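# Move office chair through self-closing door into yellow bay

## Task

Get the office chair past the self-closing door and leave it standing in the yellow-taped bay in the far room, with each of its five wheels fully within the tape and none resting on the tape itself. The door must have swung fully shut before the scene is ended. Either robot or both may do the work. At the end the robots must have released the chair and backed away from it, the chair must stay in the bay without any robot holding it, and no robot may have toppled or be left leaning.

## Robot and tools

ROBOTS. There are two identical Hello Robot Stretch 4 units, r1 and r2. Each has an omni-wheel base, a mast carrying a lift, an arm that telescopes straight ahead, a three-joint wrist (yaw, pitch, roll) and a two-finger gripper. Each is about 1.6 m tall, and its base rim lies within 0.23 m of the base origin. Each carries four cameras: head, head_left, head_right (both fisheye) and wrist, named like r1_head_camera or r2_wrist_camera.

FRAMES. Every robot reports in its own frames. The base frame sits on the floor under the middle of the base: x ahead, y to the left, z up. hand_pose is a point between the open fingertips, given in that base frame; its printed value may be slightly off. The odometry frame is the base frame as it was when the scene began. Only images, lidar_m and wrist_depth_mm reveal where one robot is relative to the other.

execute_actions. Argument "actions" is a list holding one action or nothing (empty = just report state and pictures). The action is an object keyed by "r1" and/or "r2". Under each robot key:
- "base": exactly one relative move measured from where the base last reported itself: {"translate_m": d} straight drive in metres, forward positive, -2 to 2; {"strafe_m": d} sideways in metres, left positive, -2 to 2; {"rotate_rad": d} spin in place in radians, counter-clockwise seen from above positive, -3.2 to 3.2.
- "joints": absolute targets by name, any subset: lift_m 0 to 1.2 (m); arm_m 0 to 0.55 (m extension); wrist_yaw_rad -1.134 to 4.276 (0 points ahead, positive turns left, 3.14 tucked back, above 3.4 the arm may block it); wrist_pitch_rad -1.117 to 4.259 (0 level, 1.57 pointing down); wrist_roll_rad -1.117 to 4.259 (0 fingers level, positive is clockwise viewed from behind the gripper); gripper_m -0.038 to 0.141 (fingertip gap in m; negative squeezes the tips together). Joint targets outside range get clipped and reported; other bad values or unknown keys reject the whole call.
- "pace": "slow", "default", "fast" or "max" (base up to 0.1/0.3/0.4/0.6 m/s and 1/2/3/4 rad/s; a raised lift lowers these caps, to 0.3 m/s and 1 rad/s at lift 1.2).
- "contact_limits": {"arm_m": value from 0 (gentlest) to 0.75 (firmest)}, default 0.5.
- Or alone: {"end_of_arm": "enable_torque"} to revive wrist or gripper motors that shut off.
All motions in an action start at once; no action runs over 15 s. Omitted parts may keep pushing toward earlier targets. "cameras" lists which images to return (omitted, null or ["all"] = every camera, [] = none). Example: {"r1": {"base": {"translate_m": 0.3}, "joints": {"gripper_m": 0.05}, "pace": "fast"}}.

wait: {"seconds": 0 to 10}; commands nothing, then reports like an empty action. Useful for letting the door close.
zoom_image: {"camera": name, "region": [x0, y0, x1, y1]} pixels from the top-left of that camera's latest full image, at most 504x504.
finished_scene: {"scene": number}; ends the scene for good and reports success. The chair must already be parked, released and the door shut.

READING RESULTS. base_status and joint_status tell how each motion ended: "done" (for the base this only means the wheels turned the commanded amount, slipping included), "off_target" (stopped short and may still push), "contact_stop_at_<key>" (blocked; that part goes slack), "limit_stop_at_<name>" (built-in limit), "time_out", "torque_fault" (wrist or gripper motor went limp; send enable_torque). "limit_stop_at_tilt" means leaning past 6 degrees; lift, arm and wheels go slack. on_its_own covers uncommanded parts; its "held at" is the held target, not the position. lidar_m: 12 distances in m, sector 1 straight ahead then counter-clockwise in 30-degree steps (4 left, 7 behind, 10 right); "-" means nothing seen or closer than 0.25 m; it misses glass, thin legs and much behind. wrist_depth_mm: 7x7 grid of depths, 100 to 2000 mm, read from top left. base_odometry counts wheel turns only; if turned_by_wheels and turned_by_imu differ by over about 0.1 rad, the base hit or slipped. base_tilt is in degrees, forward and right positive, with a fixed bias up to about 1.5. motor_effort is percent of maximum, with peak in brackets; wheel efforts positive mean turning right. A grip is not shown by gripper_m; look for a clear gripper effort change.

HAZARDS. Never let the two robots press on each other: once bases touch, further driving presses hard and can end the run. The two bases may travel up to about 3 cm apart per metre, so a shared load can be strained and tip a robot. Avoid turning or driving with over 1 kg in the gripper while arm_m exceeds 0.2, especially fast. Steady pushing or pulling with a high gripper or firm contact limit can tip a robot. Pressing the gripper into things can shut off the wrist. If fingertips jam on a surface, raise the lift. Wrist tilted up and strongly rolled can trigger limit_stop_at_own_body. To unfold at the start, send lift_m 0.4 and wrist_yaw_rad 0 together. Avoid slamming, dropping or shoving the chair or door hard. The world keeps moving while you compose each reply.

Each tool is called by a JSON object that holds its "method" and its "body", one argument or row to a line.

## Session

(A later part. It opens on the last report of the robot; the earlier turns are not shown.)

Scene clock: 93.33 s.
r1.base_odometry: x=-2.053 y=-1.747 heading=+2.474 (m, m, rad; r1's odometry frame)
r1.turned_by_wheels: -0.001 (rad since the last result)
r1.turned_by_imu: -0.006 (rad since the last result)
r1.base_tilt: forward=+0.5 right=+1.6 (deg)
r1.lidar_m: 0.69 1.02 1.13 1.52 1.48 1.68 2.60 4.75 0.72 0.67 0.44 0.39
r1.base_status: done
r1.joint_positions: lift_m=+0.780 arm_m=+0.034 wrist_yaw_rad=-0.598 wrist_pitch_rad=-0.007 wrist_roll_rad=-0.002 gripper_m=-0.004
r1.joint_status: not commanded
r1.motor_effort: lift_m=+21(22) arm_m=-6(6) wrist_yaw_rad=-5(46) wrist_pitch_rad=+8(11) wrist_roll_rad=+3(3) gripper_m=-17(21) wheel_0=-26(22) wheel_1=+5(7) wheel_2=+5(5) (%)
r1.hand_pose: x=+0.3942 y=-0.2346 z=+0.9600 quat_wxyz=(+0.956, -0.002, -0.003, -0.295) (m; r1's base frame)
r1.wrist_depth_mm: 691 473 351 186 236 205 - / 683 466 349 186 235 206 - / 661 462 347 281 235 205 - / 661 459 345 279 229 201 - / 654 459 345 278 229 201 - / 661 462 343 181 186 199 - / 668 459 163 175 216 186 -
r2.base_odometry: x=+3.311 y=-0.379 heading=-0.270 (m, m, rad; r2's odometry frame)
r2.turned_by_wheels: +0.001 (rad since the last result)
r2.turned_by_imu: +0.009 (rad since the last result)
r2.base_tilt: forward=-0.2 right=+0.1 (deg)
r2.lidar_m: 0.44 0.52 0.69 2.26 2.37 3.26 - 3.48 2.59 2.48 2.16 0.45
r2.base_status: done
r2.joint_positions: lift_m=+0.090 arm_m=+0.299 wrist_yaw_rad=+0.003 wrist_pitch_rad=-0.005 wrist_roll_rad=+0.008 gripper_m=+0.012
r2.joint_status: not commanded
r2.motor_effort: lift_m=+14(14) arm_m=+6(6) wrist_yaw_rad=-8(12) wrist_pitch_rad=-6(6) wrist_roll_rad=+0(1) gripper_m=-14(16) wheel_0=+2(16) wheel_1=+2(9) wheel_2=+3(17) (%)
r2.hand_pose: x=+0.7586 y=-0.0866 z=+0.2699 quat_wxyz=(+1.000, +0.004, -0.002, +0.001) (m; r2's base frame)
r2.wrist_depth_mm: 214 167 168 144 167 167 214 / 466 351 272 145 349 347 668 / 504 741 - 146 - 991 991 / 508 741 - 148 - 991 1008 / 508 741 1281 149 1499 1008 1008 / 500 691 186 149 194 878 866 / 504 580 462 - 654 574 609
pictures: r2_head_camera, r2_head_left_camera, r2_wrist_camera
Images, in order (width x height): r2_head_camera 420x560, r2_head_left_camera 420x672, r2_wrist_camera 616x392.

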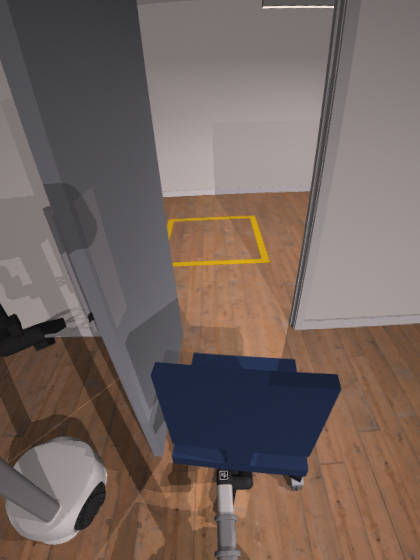

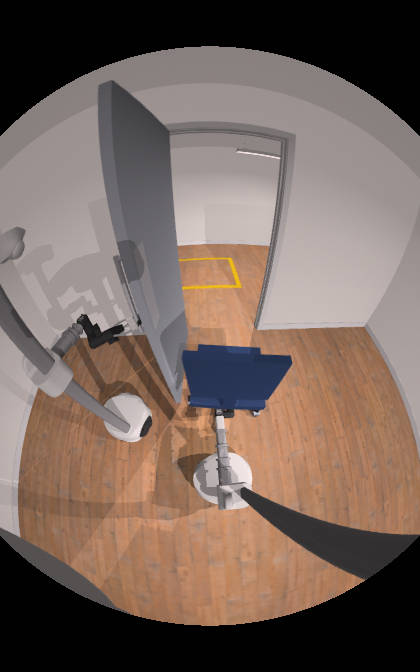

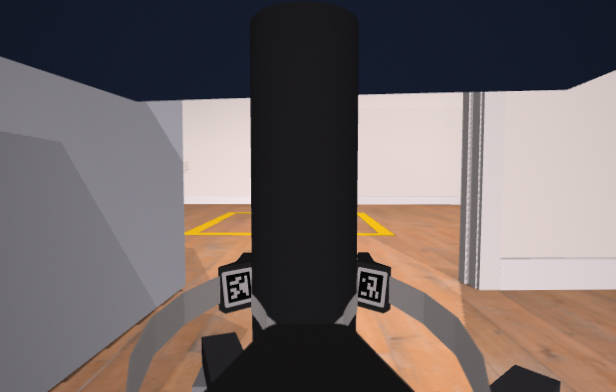

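{"method": "execute_actions", "body": {
  "actions": [
    {"r1":{"base":{"strafe_m":-0.025},"joints":{"arm_m":0.045}},"r2":{"base":{"rotate_rad":-0.062},"pace":"slow"}}
  ],
  "cameras": []
}}

{"method": "execute_actions", "body": {
  "actions": [
    {"r2":{"base":{"translate_m":0.42}}}
  ],
  "cameras": ["r2_head_left_camera","r2_head_camera","r2_wrist_camera"]
}}

Scene clock: 99.70 s.
r1.base_odometry: x=-2.037 y=-1.727 heading=+2.474 (m, m, rad; r1's odometry frame)
r1.turned_by_wheels: +0.000 (rad since the last result)
r1.turned_by_imu: -0.020 (rad since the last result)
r1.base_tilt: forward=-0.1 right=+1.2 (deg)
r1.lidar_m: 0.67 1.04 1.13 1.55 1.51 1.69 2.54 4.76 0.70 0.67 0.61 0.41
r1.base_status: done
r1.joint_positions: lift_m=+0.780 arm_m=+0.045 wrist_yaw_rad=-0.598 wrist_pitch_rad=-0.002 wrist_roll_rad=-0.001 gripper_m=-0.005
r1.joint_status: all done
r1.motor_effort: lift_m=+21(21) arm_m=+1(3) wrist_yaw_rad=-4(20) wrist_pitch_rad=-6(12) wrist_roll_rad=+0(4) gripper_m=-9(20) wheel_0=-3(24) wheel_1=-1(15) wheel_2=+1(5) (%)
r1.hand_pose: x=+0.4048 y=-0.2347 z=+0.9586 quat_wxyz=(+0.956, -0.001, -0.001, -0.295) (m; r1's base frame)
r1.wrist_depth_mm: 634 445 334 181 228 204 - / 621 439 332 181 229 204 - / 615 436 330 181 228 203 - / 603 433 330 182 227 199 - / 609 433 329 178 227 199 - / 609 430 329 176 211 198 - / 615 433 169 170 196 187 -
r2.base_odometry: x=+3.311 y=-0.380 heading=-0.332 (m, m, rad; r2's odometry frame)
r2.turned_by_wheels: -0.063 (rad since the last result)
r2.turned_by_imu: -0.060 (rad since the last result)
r2.base_tilt: forward=-0.2 right=+0.1 (deg)
r2.lidar_m: 0.37 0.49 0.68 2.27 2.34 3.09 - 3.73 2.59 2.46 2.31 0.46
r2.base_status: done
r2.joint_positions: lift_m=+0.090 arm_m=+0.299 wrist_yaw_rad=-0.006 wrist_pitch_rad=-0.005 wrist_roll_rad=+0.008 gripper_m=+0.012
r2.joint_status: not commanded
r2.on_its_own: wrist_yaw_rad is at rest, and its effort (+16) is outside its rest range (-13 to +13)
r2.motor_effort: lift_m=+14(14) arm_m=+6(6) wrist_yaw_rad=+16(56) wrist_pitch_rad=-8(5) wrist_roll_rad=+2(1) gripper_m=-14(15) wheel_0=-7(21) wheel_1=-1(9) wheel_2=-2(16) (%)
r2.hand_pose: x=+0.7578 y=-0.0890 z=+0.2699 quat_wxyz=(+1.000, +0.004, -0.002, -0.003) (m; r2's base frame)
r2.wrist_depth_mm: 215 167 168 148 167 167 213 / 544 349 271 150 349 347 699 / 603 931 - 151 - 1042 1060 / 603 931 - 153 - 1042 1060 / 603 931 1537 154 1098 1060 1078 / 603 809 193 154 187 866 866 / 569 574 449 - 647 544 609
pictures: none
No camera images: the call's "cameras" was empty. Leave "cameras" out to get every camera's image.

Scene clock: 102.60 s.
r1.base_odometry: x=-2.037 y=-1.727 heading=+2.474 (m, m, rad; r1's odometry frame)
r1.turned_by_wheels: +0.000 (rad since the last result)
r1.turned_by_imu: -0.001 (rad since the last result)
r1.base_tilt: forward=-0.1 right=+1.2 (deg)
r1.lidar_m: 0.69 1.05 1.15 1.53 1.51 1.67 2.59 4.77 4.08 0.57 0.56 0.41
r1.base_status: not commanded
r1.joint_positions: lift_m=+0.780 arm_m=+0.045 wrist_yaw_rad=-0.598 wrist_pitch_rad=-0.002 wrist_roll_rad=-0.001 gripper_m=-0.005
r1.joint_status: not commanded
r1.motor_effort: lift_m=+21(21) arm_m=+2(1) wrist_yaw_rad=-6(6) wrist_pitch_rad=-6(6) wrist_roll_rad=+1(1) gripper_m=-8(9) wheel_0=-3(3) wheel_1=-1(1) wheel_2=+2(1) (%)
r1.hand_pose: x=+0.4049 y=-0.2346 z=+0.9586 quat_wxyz=(+0.956, -0.001, -0.001, -0.295) (m; r1's base frame)
r1.wrist_depth_mm: 634 445 336 182 229 204 - / 621 439 332 182 229 204 - / 615 436 330 183 229 203 - / 609 433 329 181 228 200 - / 603 433 329 178 228 200 - / 603 433 330 175 212 198 - / 615 433 169 171 196 187 -
r2.base_odometry: x=+3.708 y=-0.517 heading=-0.332 (m, m, rad; r2's odometry frame)
r2.turned_by_wheels: +0.001 (rad since the last result)
r2.turned_by_imu: -0.002 (rad since the last result)
r2.base_tilt: forward=-0.2 right=+0.1 (deg)
r2.lidar_m: 0.37 0.46 0.41 0.56 2.36 3.09 - 3.70 2.62 2.44 1.68 0.46
r2.base_status: done
r2.joint_positions: lift_m=+0.090 arm_m=+0.299 wrist_yaw_rad=+0.003 wrist_pitch_rad=-0.005 wrist_roll_rad=+0.008 gripper_m=+0.012
r2.joint_status: not commanded
r2.motor_effort: lift_m=+14(14) arm_m=+6(6) wrist_yaw_rad=-8(41) wrist_pitch_rad=-6(7) wrist_roll_rad=+1(1) gripper_m=-13(14) wheel_0=+4(9) wheel_1=+3(6) wheel_2=+3(15) (%)
r2.hand_pose: x=+0.7585 y=-0.0867 z=+0.2699 quat_wxyz=(+1.000, +0.004, -0.002, +0.001) (m; r2's base frame)
r2.wrist_depth_mm: 216 167 168 145 168 167 214 / 517 351 351 146 349 349 597 / 676 - - 147 - - 609 / 676 - - 148 - - 621 / 683 1499 1499 150 1464 1160 621 / 654 866 187 150 190 683 621 / 569 544 539 - 647 544 609
pictures: r2_head_camera, r2_head_left_camera, r2_wrist_camera
Images, in order (width x height): r2_head_camera 420x560, r2_head_left_camera 420x672, r2_wrist_camera 616x392.

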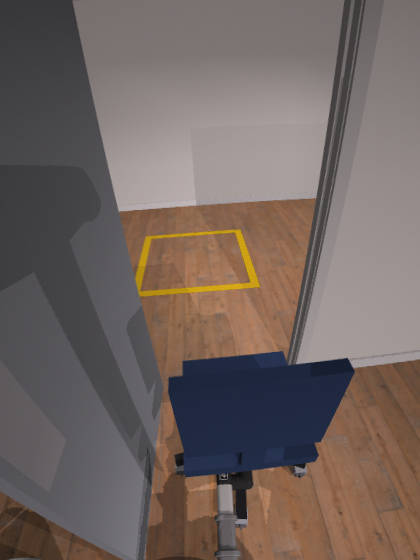

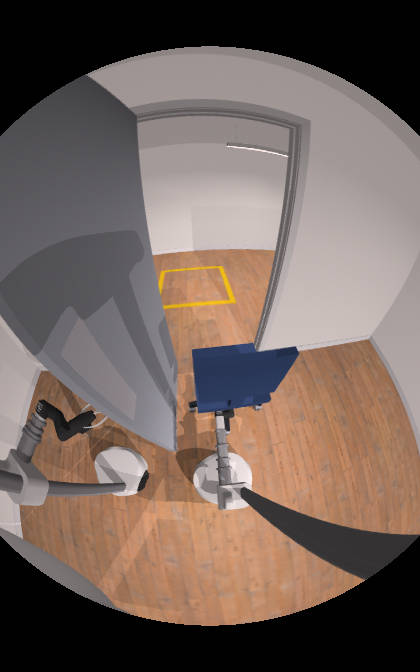

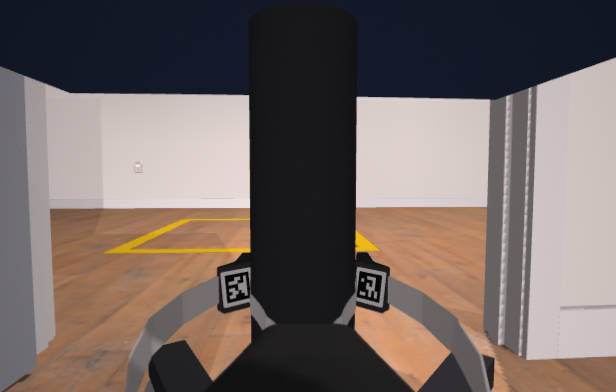

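{"method": "execute_actions", "body": {
  "actions": [
    {"r2":{"base":{"rotate_rad":0.022},"pace":"slow"}}
  ],
  "cameras": []
}}

{"method": "execute_actions", "body": {
  "actions": [
    {"r2":{"base":{"translate_m":1.3}}}
  ],
  "cameras": ["r2_head_left_camera","r2_head_camera","r2_wrist_camera"]
}}

Scene clock: 105.17 s.
r1.base_odometry: x=-2.037 y=-1.727 heading=+2.474 (m, m, rad; r1's odometry frame)
r1.turned_by_wheels: +0.000 (rad since the last result)
r1.turned_by_imu: -0.001 (rad since the last result)
r1.base_tilt: forward=-0.2 right=+1.2 (deg)
r1.lidar_m: 0.69 1.03 1.14 1.54 1.52 1.66 2.56 4.75 4.05 0.56 0.56 0.40
r1.base_status: not commanded
r1.joint_positions: lift_m=+0.780 arm_m=+0.045 wrist_yaw_rad=-0.598 wrist_pitch_rad=-0.002 wrist_roll_rad=-0.001 gripper_m=-0.005
r1.joint_status: not commanded
r1.motor_effort: lift_m=+21(21) arm_m=+1(1) wrist_yaw_rad=-6(6) wrist_pitch_rad=-6(6) wrist_roll_rad=+1(1) gripper_m=-9(7) wheel_0=-4(4) wheel_1=-1(1) wheel_2=+1(1) (%)
r1.hand_pose: x=+0.4049 y=-0.2346 z=+0.9586 quat_wxyz=(+0.956, -0.001, -0.001, -0.295) (m; r1's base frame)
r1.wrist_depth_mm: 627 445 336 182 228 204 - / 621 442 332 182 229 204 - / 609 436 330 183 229 203 - / 609 433 330 181 228 200 - / 603 433 329 178 227 199 - / 603 433 329 175 212 198 - / 615 433 169 170 197 188 -
r2.base_odometry: x=+3.708 y=-0.517 heading=-0.311 (m, m, rad; r2's odometry frame)
r2.turned_by_wheels: +0.021 (rad since the last result)
r2.turned_by_imu: +0.021 (rad since the last result)
r2.base_tilt: forward=-0.2 right=+0.1 (deg)
r2.lidar_m: 0.40 0.45 0.41 0.55 2.35 3.15 - 3.64 2.59 2.43 1.63 0.45
r2.base_status: done
r2.joint_positions: lift_m=+0.090 arm_m=+0.299 wrist_yaw_rad=-0.006 wrist_pitch_rad=-0.005 wrist_roll_rad=+0.008 gripper_m=+0.012
r2.joint_status: not commanded
r2.on_its_own: wrist_yaw_rad is at rest, and its effort (+19) is outside its rest range (-13 to +13)
r2.motor_effort: lift_m=+14(14) arm_m=+6(7) wrist_yaw_rad=+19(20) wrist_pitch_rad=-5(7) wrist_roll_rad=+2(2) gripper_m=-15(16) wheel_0=-7(9) wheel_1=-4(5) wheel_2=-6(4) (%)
r2.hand_pose: x=+0.7577 y=-0.0893 z=+0.2699 quat_wxyz=(+1.000, +0.004, -0.002, -0.003) (m; r2's base frame)
r2.wrist_depth_mm: 215 167 168 144 167 167 214 / 508 351 351 146 270 349 597 / 647 - - 147 - - 615 / 640 - - 148 - - 609 / 634 1537 1499 149 1537 1160 621 / 640 866 190 150 187 707 615 / 564 544 449 - 654 410 615
pictures: none
No camera images: the call's "cameras" was empty. Leave "cameras" out to get every camera's image.

Scene clock: 110.97 s.
r1.base_odometry: x=-2.037 y=-1.727 heading=+2.474 (m, m, rad; r1's odometry frame)
r1.turned_by_wheels: +0.000 (rad since the last result)
r1.turned_by_imu: -0.002 (rad since the last result)
r1.base_tilt: forward=-0.1 right=+1.2 (deg)
r1.lidar_m: 0.67 1.03 1.15 1.55 1.50 1.66 2.56 4.77 4.09 3.27 2.74 0.42
r1.base_status: not commanded
r1.joint_positions: lift_m=+0.780 arm_m=+0.045 wrist_yaw_rad=-0.598 wrist_pitch_rad=-0.002 wrist_roll_rad=-0.001 gripper_m=-0.005
r1.joint_status: not commanded
r1.motor_effort: lift_m=+21(21) arm_m=+2(1) wrist_yaw_rad=-6(6) wrist_pitch_rad=-7(6) wrist_roll_rad=+1(1) gripper_m=-8(9) wheel_0=-4(4) wheel_1=-1(1) wheel_2=+1(2) (%)
r1.hand_pose: x=+0.4049 y=-0.2346 z=+0.9586 quat_wxyz=(+0.956, -0.001, -0.001, -0.295) (m; r1's base frame)
r1.wrist_depth_mm: 634 445 336 182 229 204 - / 621 442 334 182 229 204 - / 609 436 332 183 229 203 - / 603 433 330 181 228 200 - / 603 430 330 178 227 200 - / 603 433 329 176 212 199 - / 615 433 169 170 197 187 -
r2.base_odometry: x=+4.946 y=-0.914 heading=-0.310 (m, m, rad; r2's odometry frame)
r2.turned_by_wheels: +0.001 (rad since the last result)
r2.turned_by_imu: +0.006 (rad since the last result)
r2.base_tilt: forward=-0.2 right=+0.2 (deg)
r2.lidar_m: 0.41 0.48 2.44 0.37 0.37 0.47 - 3.53 0.51 0.45 2.50 0.46
r2.base_status: done
r2.joint_positions: lift_m=+0.090 arm_m=+0.299 wrist_yaw_rad=+0.002 wrist_pitch_rad=-0.005 wrist_roll_rad=+0.008 gripper_m=+0.012
r2.joint_status: not commanded
r2.motor_effort: lift_m=+14(14) arm_m=+6(6) wrist_yaw_rad=-5(23) wrist_pitch_rad=-5(4) wrist_roll_rad=+1(2) gripper_m=-14(13) wheel_0=+4(14) wheel_1=+1(8) wheel_2=+3(18) (%)
r2.hand_pose: x=+0.7584 y=-0.0869 z=+0.2699 quat_wxyz=(+1.000, +0.004, -0.002, +0.001) (m; r2's base frame)
r2.wrist_depth_mm: 215 167 168 143 167 167 214 / - 351 351 145 272 349 - / - - - 146 - - - / - - - 147 - - - / 1499 1537 1499 149 1537 1499 1464 / 854 866 186 149 190 866 866 / 603 544 597 - 647 544 609
pictures: r2_head_camera, r2_head_left_camera, r2_wrist_camera
Images, in order (width x height): r2_head_camera 420x560, r2_head_left_camera 420x672, r2_wrist_camera 616x392.

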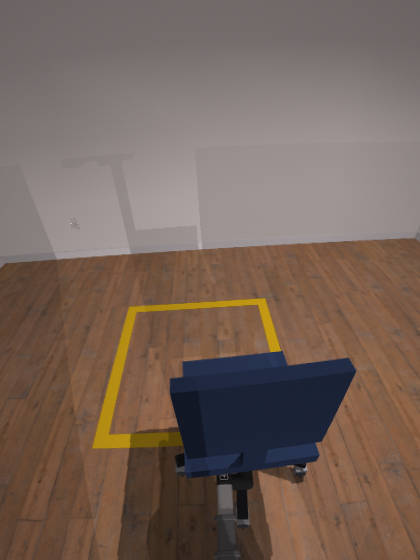

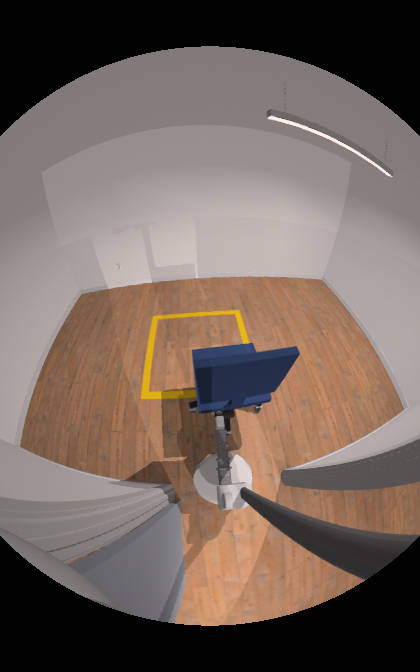

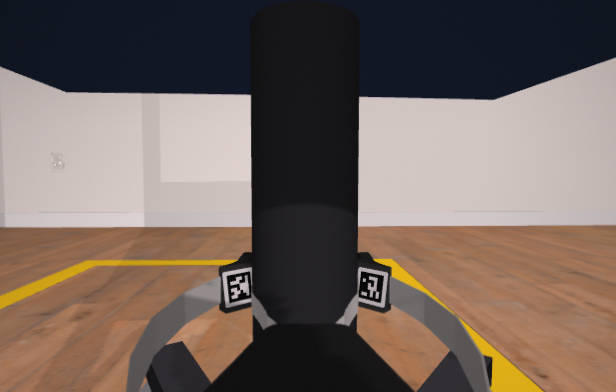

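{"method": "execute_actions", "body": {
  "actions": [
    {"r1":{"joints":{"gripper_m":0.11}},"r2":{"base":{"rotate_rad":0.175},"pace":"slow"}}
  ],
  "cameras": ["r1_head_right_camera"]
}}

{"method": "execute_actions", "body": {
  "actions": [
    {"r1":{"base":{"translate_m":-0.3}},"r2":{"base":{"translate_m":0.61}}}
  ],
  "cameras": ["r1_head_right_camera","r2_head_left_camera","r2_wrist_camera"]
}}

Scene clock: 115.47 s.
r1.base_odometry: x=-2.037 y=-1.727 heading=+2.474 (m, m, rad; r1's odometry frame)
r1.turned_by_wheels: +0.000 (rad since the last result)
r1.turned_by_imu: -0.001 (rad since the last result)
r1.base_tilt: forward=-0.1 right=+1.2 (deg)
r1.lidar_m: 0.91 1.04 1.17 1.52 1.51 1.66 2.54 4.75 4.09 3.28 0.70 0.64
r1.base_status: not commanded
r1.joint_positions: lift_m=+0.780 arm_m=+0.045 wrist_yaw_rad=-0.600 wrist_pitch_rad=-0.002 wrist_roll_rad=-0.001 gripper_m=+0.110
r1.joint_status: all done
r1.motor_effort: lift_m=+21(21) arm_m=+2(1) wrist_yaw_rad=-1(19) wrist_pitch_rad=-6(6) wrist_roll_rad=+1(1) gripper_m=+1(8) wheel_0=-3(4) wheel_1=-1(1) wheel_2=+1(1) (%)
r1.hand_pose: x=+0.4044 y=-0.2350 z=+0.9586 quat_wxyz=(+0.955, -0.001, -0.001, -0.295) (m; r1's base frame)
r1.wrist_depth_mm: 707 634 574 530 492 469 - / 699 627 580 530 488 462 - / 691 627 569 525 488 455 - / 691 621 564 521 484 459 - / 683 627 569 521 484 455 - / 683 621 223 517 480 445 - / 683 621 554 329 469 452 -
r2.base_odometry: x=+4.945 y=-0.914 heading=-0.136 (m, m, rad; r2's odometry frame)
r2.turned_by_wheels: +0.175 (rad since the last result)
r2.turned_by_imu: +0.159 (rad since the last result)
r2.base_tilt: forward=-0.2 right=+0.2 (deg)
r2.lidar_m: 0.40 0.51 2.35 0.37 0.37 0.46 0.89 3.07 0.47 0.49 2.65 0.48
r2.base_status: done
r2.joint_positions: lift_m=+0.090 arm_m=+0.299 wrist_yaw_rad=-0.002 wrist_pitch_rad=-0.005 wrist_roll_rad=+0.008 gripper_m=+0.012
r2.joint_status: not commanded
r2.motor_effort: lift_m=+14(14) arm_m=+6(8) wrist_yaw_rad=+7(83) wrist_pitch_rad=-5(9) wrist_roll_rad=+1(1) gripper_m=-13(15) wheel_0=+0(23) wheel_1=+0(13) wheel_2=+0(23) (%)
r2.hand_pose: x=+0.7581 y=-0.0881 z=+0.2700 quat_wxyz=(+1.000, +0.004, -0.003, -0.001) (m; r2's base frame)
r2.wrist_depth_mm: 214 167 167 154 167 166 213 / - 349 272 157 270 347 - / - - - 159 - - - / - - - 160 - - - / 1464 1499 1537 161 1537 1499 1537 / 866 878 194 161 186 878 878 / 603 574 436 - 661 410 609
pictures: r1_head_right_camera
Images, in order (width x height): r1_head_right_camera 420x672.

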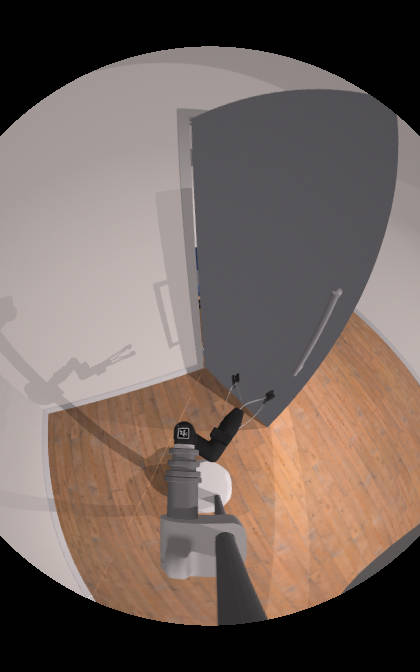

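Scene clock: 119.00 s.
r1.base_odometry: x=-1.802 y=-1.913 heading=+2.474 (m, m, rad; r1's odometry frame)
r1.turned_by_wheels: +0.000 (rad since the last result)
r1.turned_by_imu: +0.000 (rad since the last result)
r1.base_tilt: forward=-0.2 right=+1.2 (deg)
r1.lidar_m: 1.36 1.32 1.46 1.43 1.38 1.54 2.43 4.47 4.23 3.37 3.34 1.68
r1.base_status: done
r1.joint_positions: lift_m=+0.780 arm_m=+0.045 wrist_yaw_rad=-0.600 wrist_pitch_rad=-0.002 wrist_roll_rad=-0.001 gripper_m=+0.110
r1.joint_status: not commanded
r1.motor_effort: lift_m=+21(21) arm_m=+1(1) wrist_yaw_rad=+0(1) wrist_pitch_rad=-6(6) wrist_roll_rad=+1(1) gripper_m=+0(1) wheel_0=-3(6) wheel_1=-4(9) wheel_2=+5(13) (%)
r1.hand_pose: x=+0.4044 y=-0.2350 z=+0.9586 quat_wxyz=(+0.955, -0.001, -0.001, -0.296) (m; r1's base frame)
r1.wrist_depth_mm: 1008 1229 1537 - - - - / 1008 1182 1499 - - - - / 1008 1205 1499 - - - - / 991 1182 1499 - - - - / 976 1182 1464 1921 - - - / 976 1160 223 1921 - - - / 976 1118 1397 904 - - -
r2.base_odometry: x=+5.550 y=-0.996 heading=-0.136 (m, m, rad; r2's odometry frame)
r2.turned_by_wheels: +0.000 (rad since the last result)
r2.turned_by_imu: +0.002 (rad since the last result)
r2.base_tilt: forward=-0.3 right=+0.1 (deg)
r2.lidar_m: 0.44 0.52 2.26 1.70 0.84 0.72 0.70 0.79 1.09 2.46 2.71 0.46
r2.base_status: done
r2.joint_positions: lift_m=+0.090 arm_m=+0.299 wrist_yaw_rad=-0.003 wrist_pitch_rad=-0.005 wrist_roll_rad=+0.008 gripper_m=+0.012
r2.joint_status: not commanded
r2.motor_effort: lift_m=+14(14) arm_m=+6(6) wrist_yaw_rad=+10(15) wrist_pitch_rad=-6(6) wrist_roll_rad=+2(2) gripper_m=-13(13) wheel_0=+1(14) wheel_1=-1(8) wheel_2=-1(13) (%)
r2.hand_pose: x=+0.7580 y=-0.0883 z=+0.2699 quat_wxyz=(+1.000, +0.004, -0.002, -0.002) (m; r2's base frame)
r2.wrist_depth_mm: 214 167 168 152 167 167 213 / 1808 349 272 154 349 349 345 / 1808 1756 1708 155 1576 1537 1499 / 1863 1756 1708 156 1576 1537 1499 / 1499 1499 1499 158 1537 1499 1499 / 866 878 195 158 186 878 866 / 609 580 559 - 647 549 609
pictures: r1_head_right_camera, r2_head_left_camera, r2_wrist_camera
Images, in order (width x height): r1_head_right_camera 420x672, r2_head_left_camera 420x672, r2_wrist_camera 616x392.

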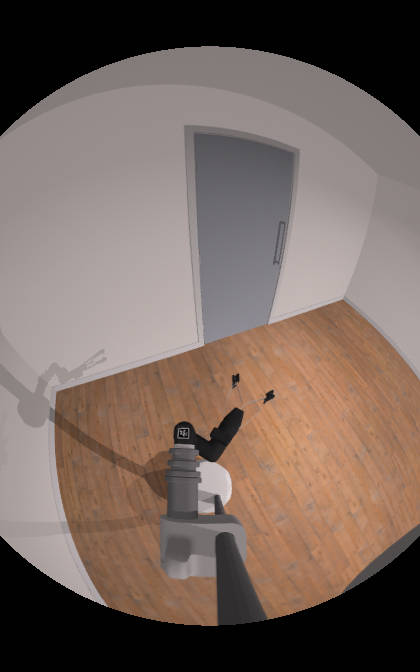

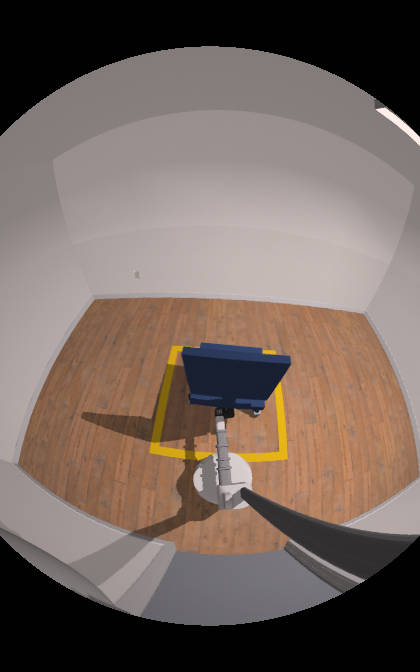

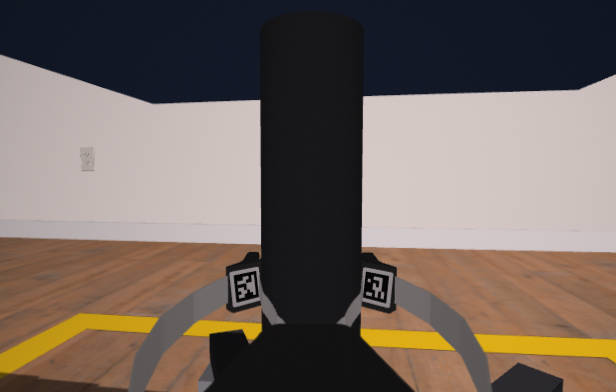

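{"method": "execute_actions", "body": {
  "actions": [
    {"r2":{"joints":{"gripper_m":0.1}}}
  ],
  "cameras": []
}}

{"method": "execute_actions", "body": {
  "actions": [
    {"r2":{"base":{"translate_m":-0.33},"joints":{"arm_m":0.0},"pace":"fast"}}
  ],
  "cameras": ["r1_head_right_camera","r2_head_camera","r2_wrist_camera"]
}}

Scene clock: 122.33 s.
r1.base_odometry: x=-1.802 y=-1.913 heading=+2.474 (m, m, rad; r1's odometry frame)
r1.turned_by_wheels: +0.000 (rad since the last result)
r1.turned_by_imu: -0.001 (rad since the last result)
r1.base_tilt: forward=-0.1 right=+1.2 (deg)
r1.lidar_m: 1.35 1.29 1.46 1.43 1.40 1.54 2.40 4.48 4.20 3.38 3.33 1.67
r1.base_status: not commanded
r1.joint_positions: lift_m=+0.780 arm_m=+0.045 wrist_yaw_rad=-0.600 wrist_pitch_rad=-0.002 wrist_roll_rad=-0.001 gripper_m=+0.110
r1.joint_status: not commanded
r1.motor_effort: lift_m=+21(21) arm_m=+2(1) wrist_yaw_rad=+0(0) wrist_pitch_rad=-6(6) wrist_roll_rad=+1(1) gripper_m=+0(1) wheel_0=-2(3) wheel_1=-4(4) wheel_2=+5(5) (%)
r1.hand_pose: x=+0.4044 y=-0.2350 z=+0.9586 quat_wxyz=(+0.955, -0.001, -0.001, -0.296) (m; r1's base frame)
r1.wrist_depth_mm: 1008 1205 1499 - - - - / 991 1205 1499 - - - - / 1008 1205 1499 - - - - / 1008 1182 1499 - - - - / 976 1182 1464 1921 - - - / 991 1160 224 1863 - - - / 960 1118 1397 904 - - -
r2.base_odometry: x=+5.550 y=-0.996 heading=-0.136 (m, m, rad; r2's odometry frame)
r2.turned_by_wheels: +0.000 (rad since the last result)
r2.turned_by_imu: +0.001 (rad since the last result)
r2.base_tilt: forward=-0.1 right=+0.1 (deg)
r2.lidar_m: 0.44 0.55 2.26 1.68 0.82 0.70 0.70 0.79 1.06 2.50 2.71 0.45
r2.base_status: not commanded
r2.joint_positions: lift_m=+0.090 arm_m=+0.299 wrist_yaw_rad=+0.000 wrist_pitch_rad=-0.005 wrist_roll_rad=+0.008 gripper_m=+0.100
r2.joint_status: all done
r2.motor_effort: lift_m=+14(14) arm_m=+6(6) wrist_yaw_rad=+1(12) wrist_pitch_rad=-5(7) wrist_roll_rad=+1(2) gripper_m=-3(17) wheel_0=+1(1) wheel_1=-1(0) wheel_2=-1(1) (%)
r2.hand_pose: x=+0.7582 y=-0.0875 z=+0.2700 quat_wxyz=(+1.000, +0.004, -0.003, +0.000) (m; r2's base frame)
r2.wrist_depth_mm: 214 167 167 155 167 166 213 / 1756 349 270 157 270 347 343 / 1808 1708 1661 159 1576 1576 1499 / 1756 1756 1708 160 1576 1576 1499 / 1499 1499 1499 162 1308 1537 1499 / 866 878 741 161 750 878 866 / 609 609 564 - 661 574 609
pictures: none
No camera images: the call's "cameras" was empty. Leave "cameras" out to get every camera's image.

Scene clock: 124.43 s.
r1.base_odometry: x=-1.802 y=-1.913 heading=+2.474 (m, m, rad; r1's odometry frame)
r1.turned_by_wheels: +0.000 (rad since the last result)
r1.turned_by_imu: -0.001 (rad since the last result)
r1.base_tilt: forward=-0.1 right=+1.2 (deg)
r1.lidar_m: 1.34 1.33 1.47 1.38 1.40 1.56 2.43 4.49 4.22 3.36 3.34 1.70
r1.base_status: not commanded
r1.joint_positions: lift_m=+0.780 arm_m=+0.045 wrist_yaw_rad=-0.600 wrist_pitch_rad=-0.002 wrist_roll_rad=-0.001 gripper_m=+0.110
r1.joint_status: not commanded
r1.motor_effort: lift_m=+21(21) arm_m=+1(2) wrist_yaw_rad=+0(0) wrist_pitch_rad=-6(6) wrist_roll_rad=+1(1) gripper_m=+0(1) wheel_0=-2(2) wheel_1=-4(4) wheel_2=+5(5) (%)
r1.hand_pose: x=+0.4044 y=-0.2350 z=+0.9586 quat_wxyz=(+0.955, -0.001, -0.001, -0.296) (m; r1's base frame)
r1.wrist_depth_mm: 1008 1205 1537 - - - - / 1008 1205 1537 - - - - / 991 1182 1499 - - - - / 1008 1182 1499 - - - - / 991 1182 1464 1983 - - - / 976 1160 223 1921 - - - / 976 1118 1397 904 - - -
r2.base_odometry: x=+5.223 y=-0.952 heading=-0.136 (m, m, rad; r2's odometry frame)
r2.turned_by_wheels: +0.000 (rad since the last result)
r2.turned_by_imu: +0.001 (rad since the last result)
r2.base_tilt: forward=-0.3 right=+0.1 (deg)
r2.lidar_m: 0.73 2.71 2.33 0.84 0.46 0.39 0.38 0.44 0.60 2.44 2.68 0.80
r2.base_status: done
r2.joint_positions: lift_m=+0.090 arm_m=+0.002 wrist_yaw_rad=+0.000 wrist_pitch_rad=-0.005 wrist_roll_rad=+0.008 gripper_m=+0.100
r2.joint_status: all done
r2.motor_effort: lift_m=+14(14) arm_m=-9(14) wrist_yaw_rad=+1(3) wrist_pitch_rad=-6(4) wrist_roll_rad=+2(1) gripper_m=+0(4) wheel_0=-2(9) wheel_1=+1(8) wheel_2=+0(11) (%)
r2.hand_pose: x=+0.4610 y=-0.0875 z=+0.2700 quat_wxyz=(+1.000, +0.004, -0.003, +0.000) (m; r2's base frame)
r2.wrist_depth_mm: - - - 564 - - - / - - 591 559 544 - - / - - 891 699 878 - - / - - - - - - - / 1537 1537 1537 1042 1537 1537 1537 / 878 809 544 640 683 820 878 / 615 609 615 - 627 591 615
pictures: r1_head_right_camera, r2_head_camera, r2_wrist_camera
Images, in order (width x height): r1_head_right_camera 420x672, r2_head_camera 420x560, r2_wrist_camera 616x392.

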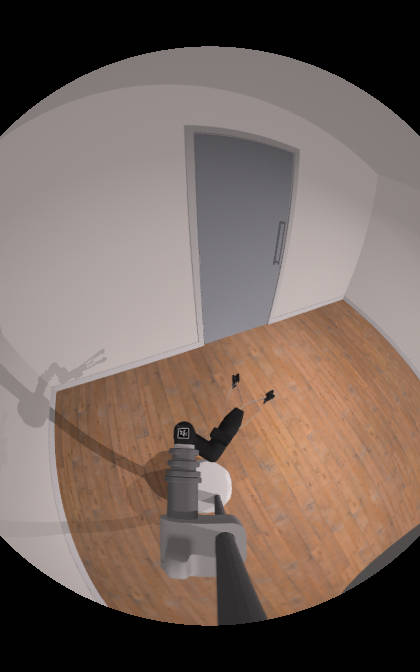

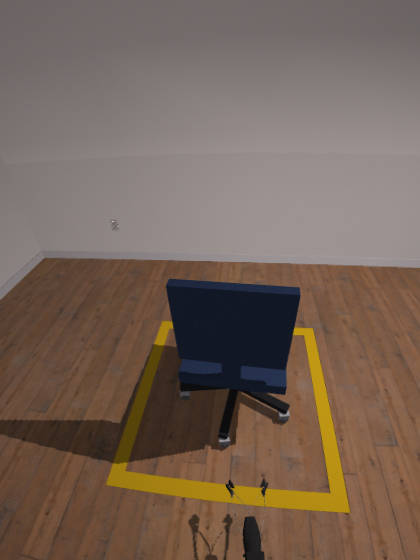

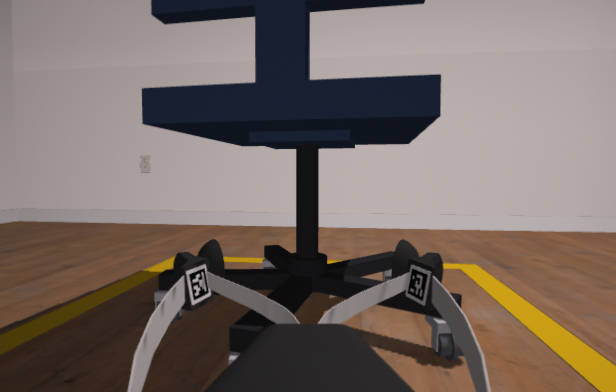

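{"method": "finished_scene", "body": {
  "scene": 2
}}

The scene is finished: the task was done.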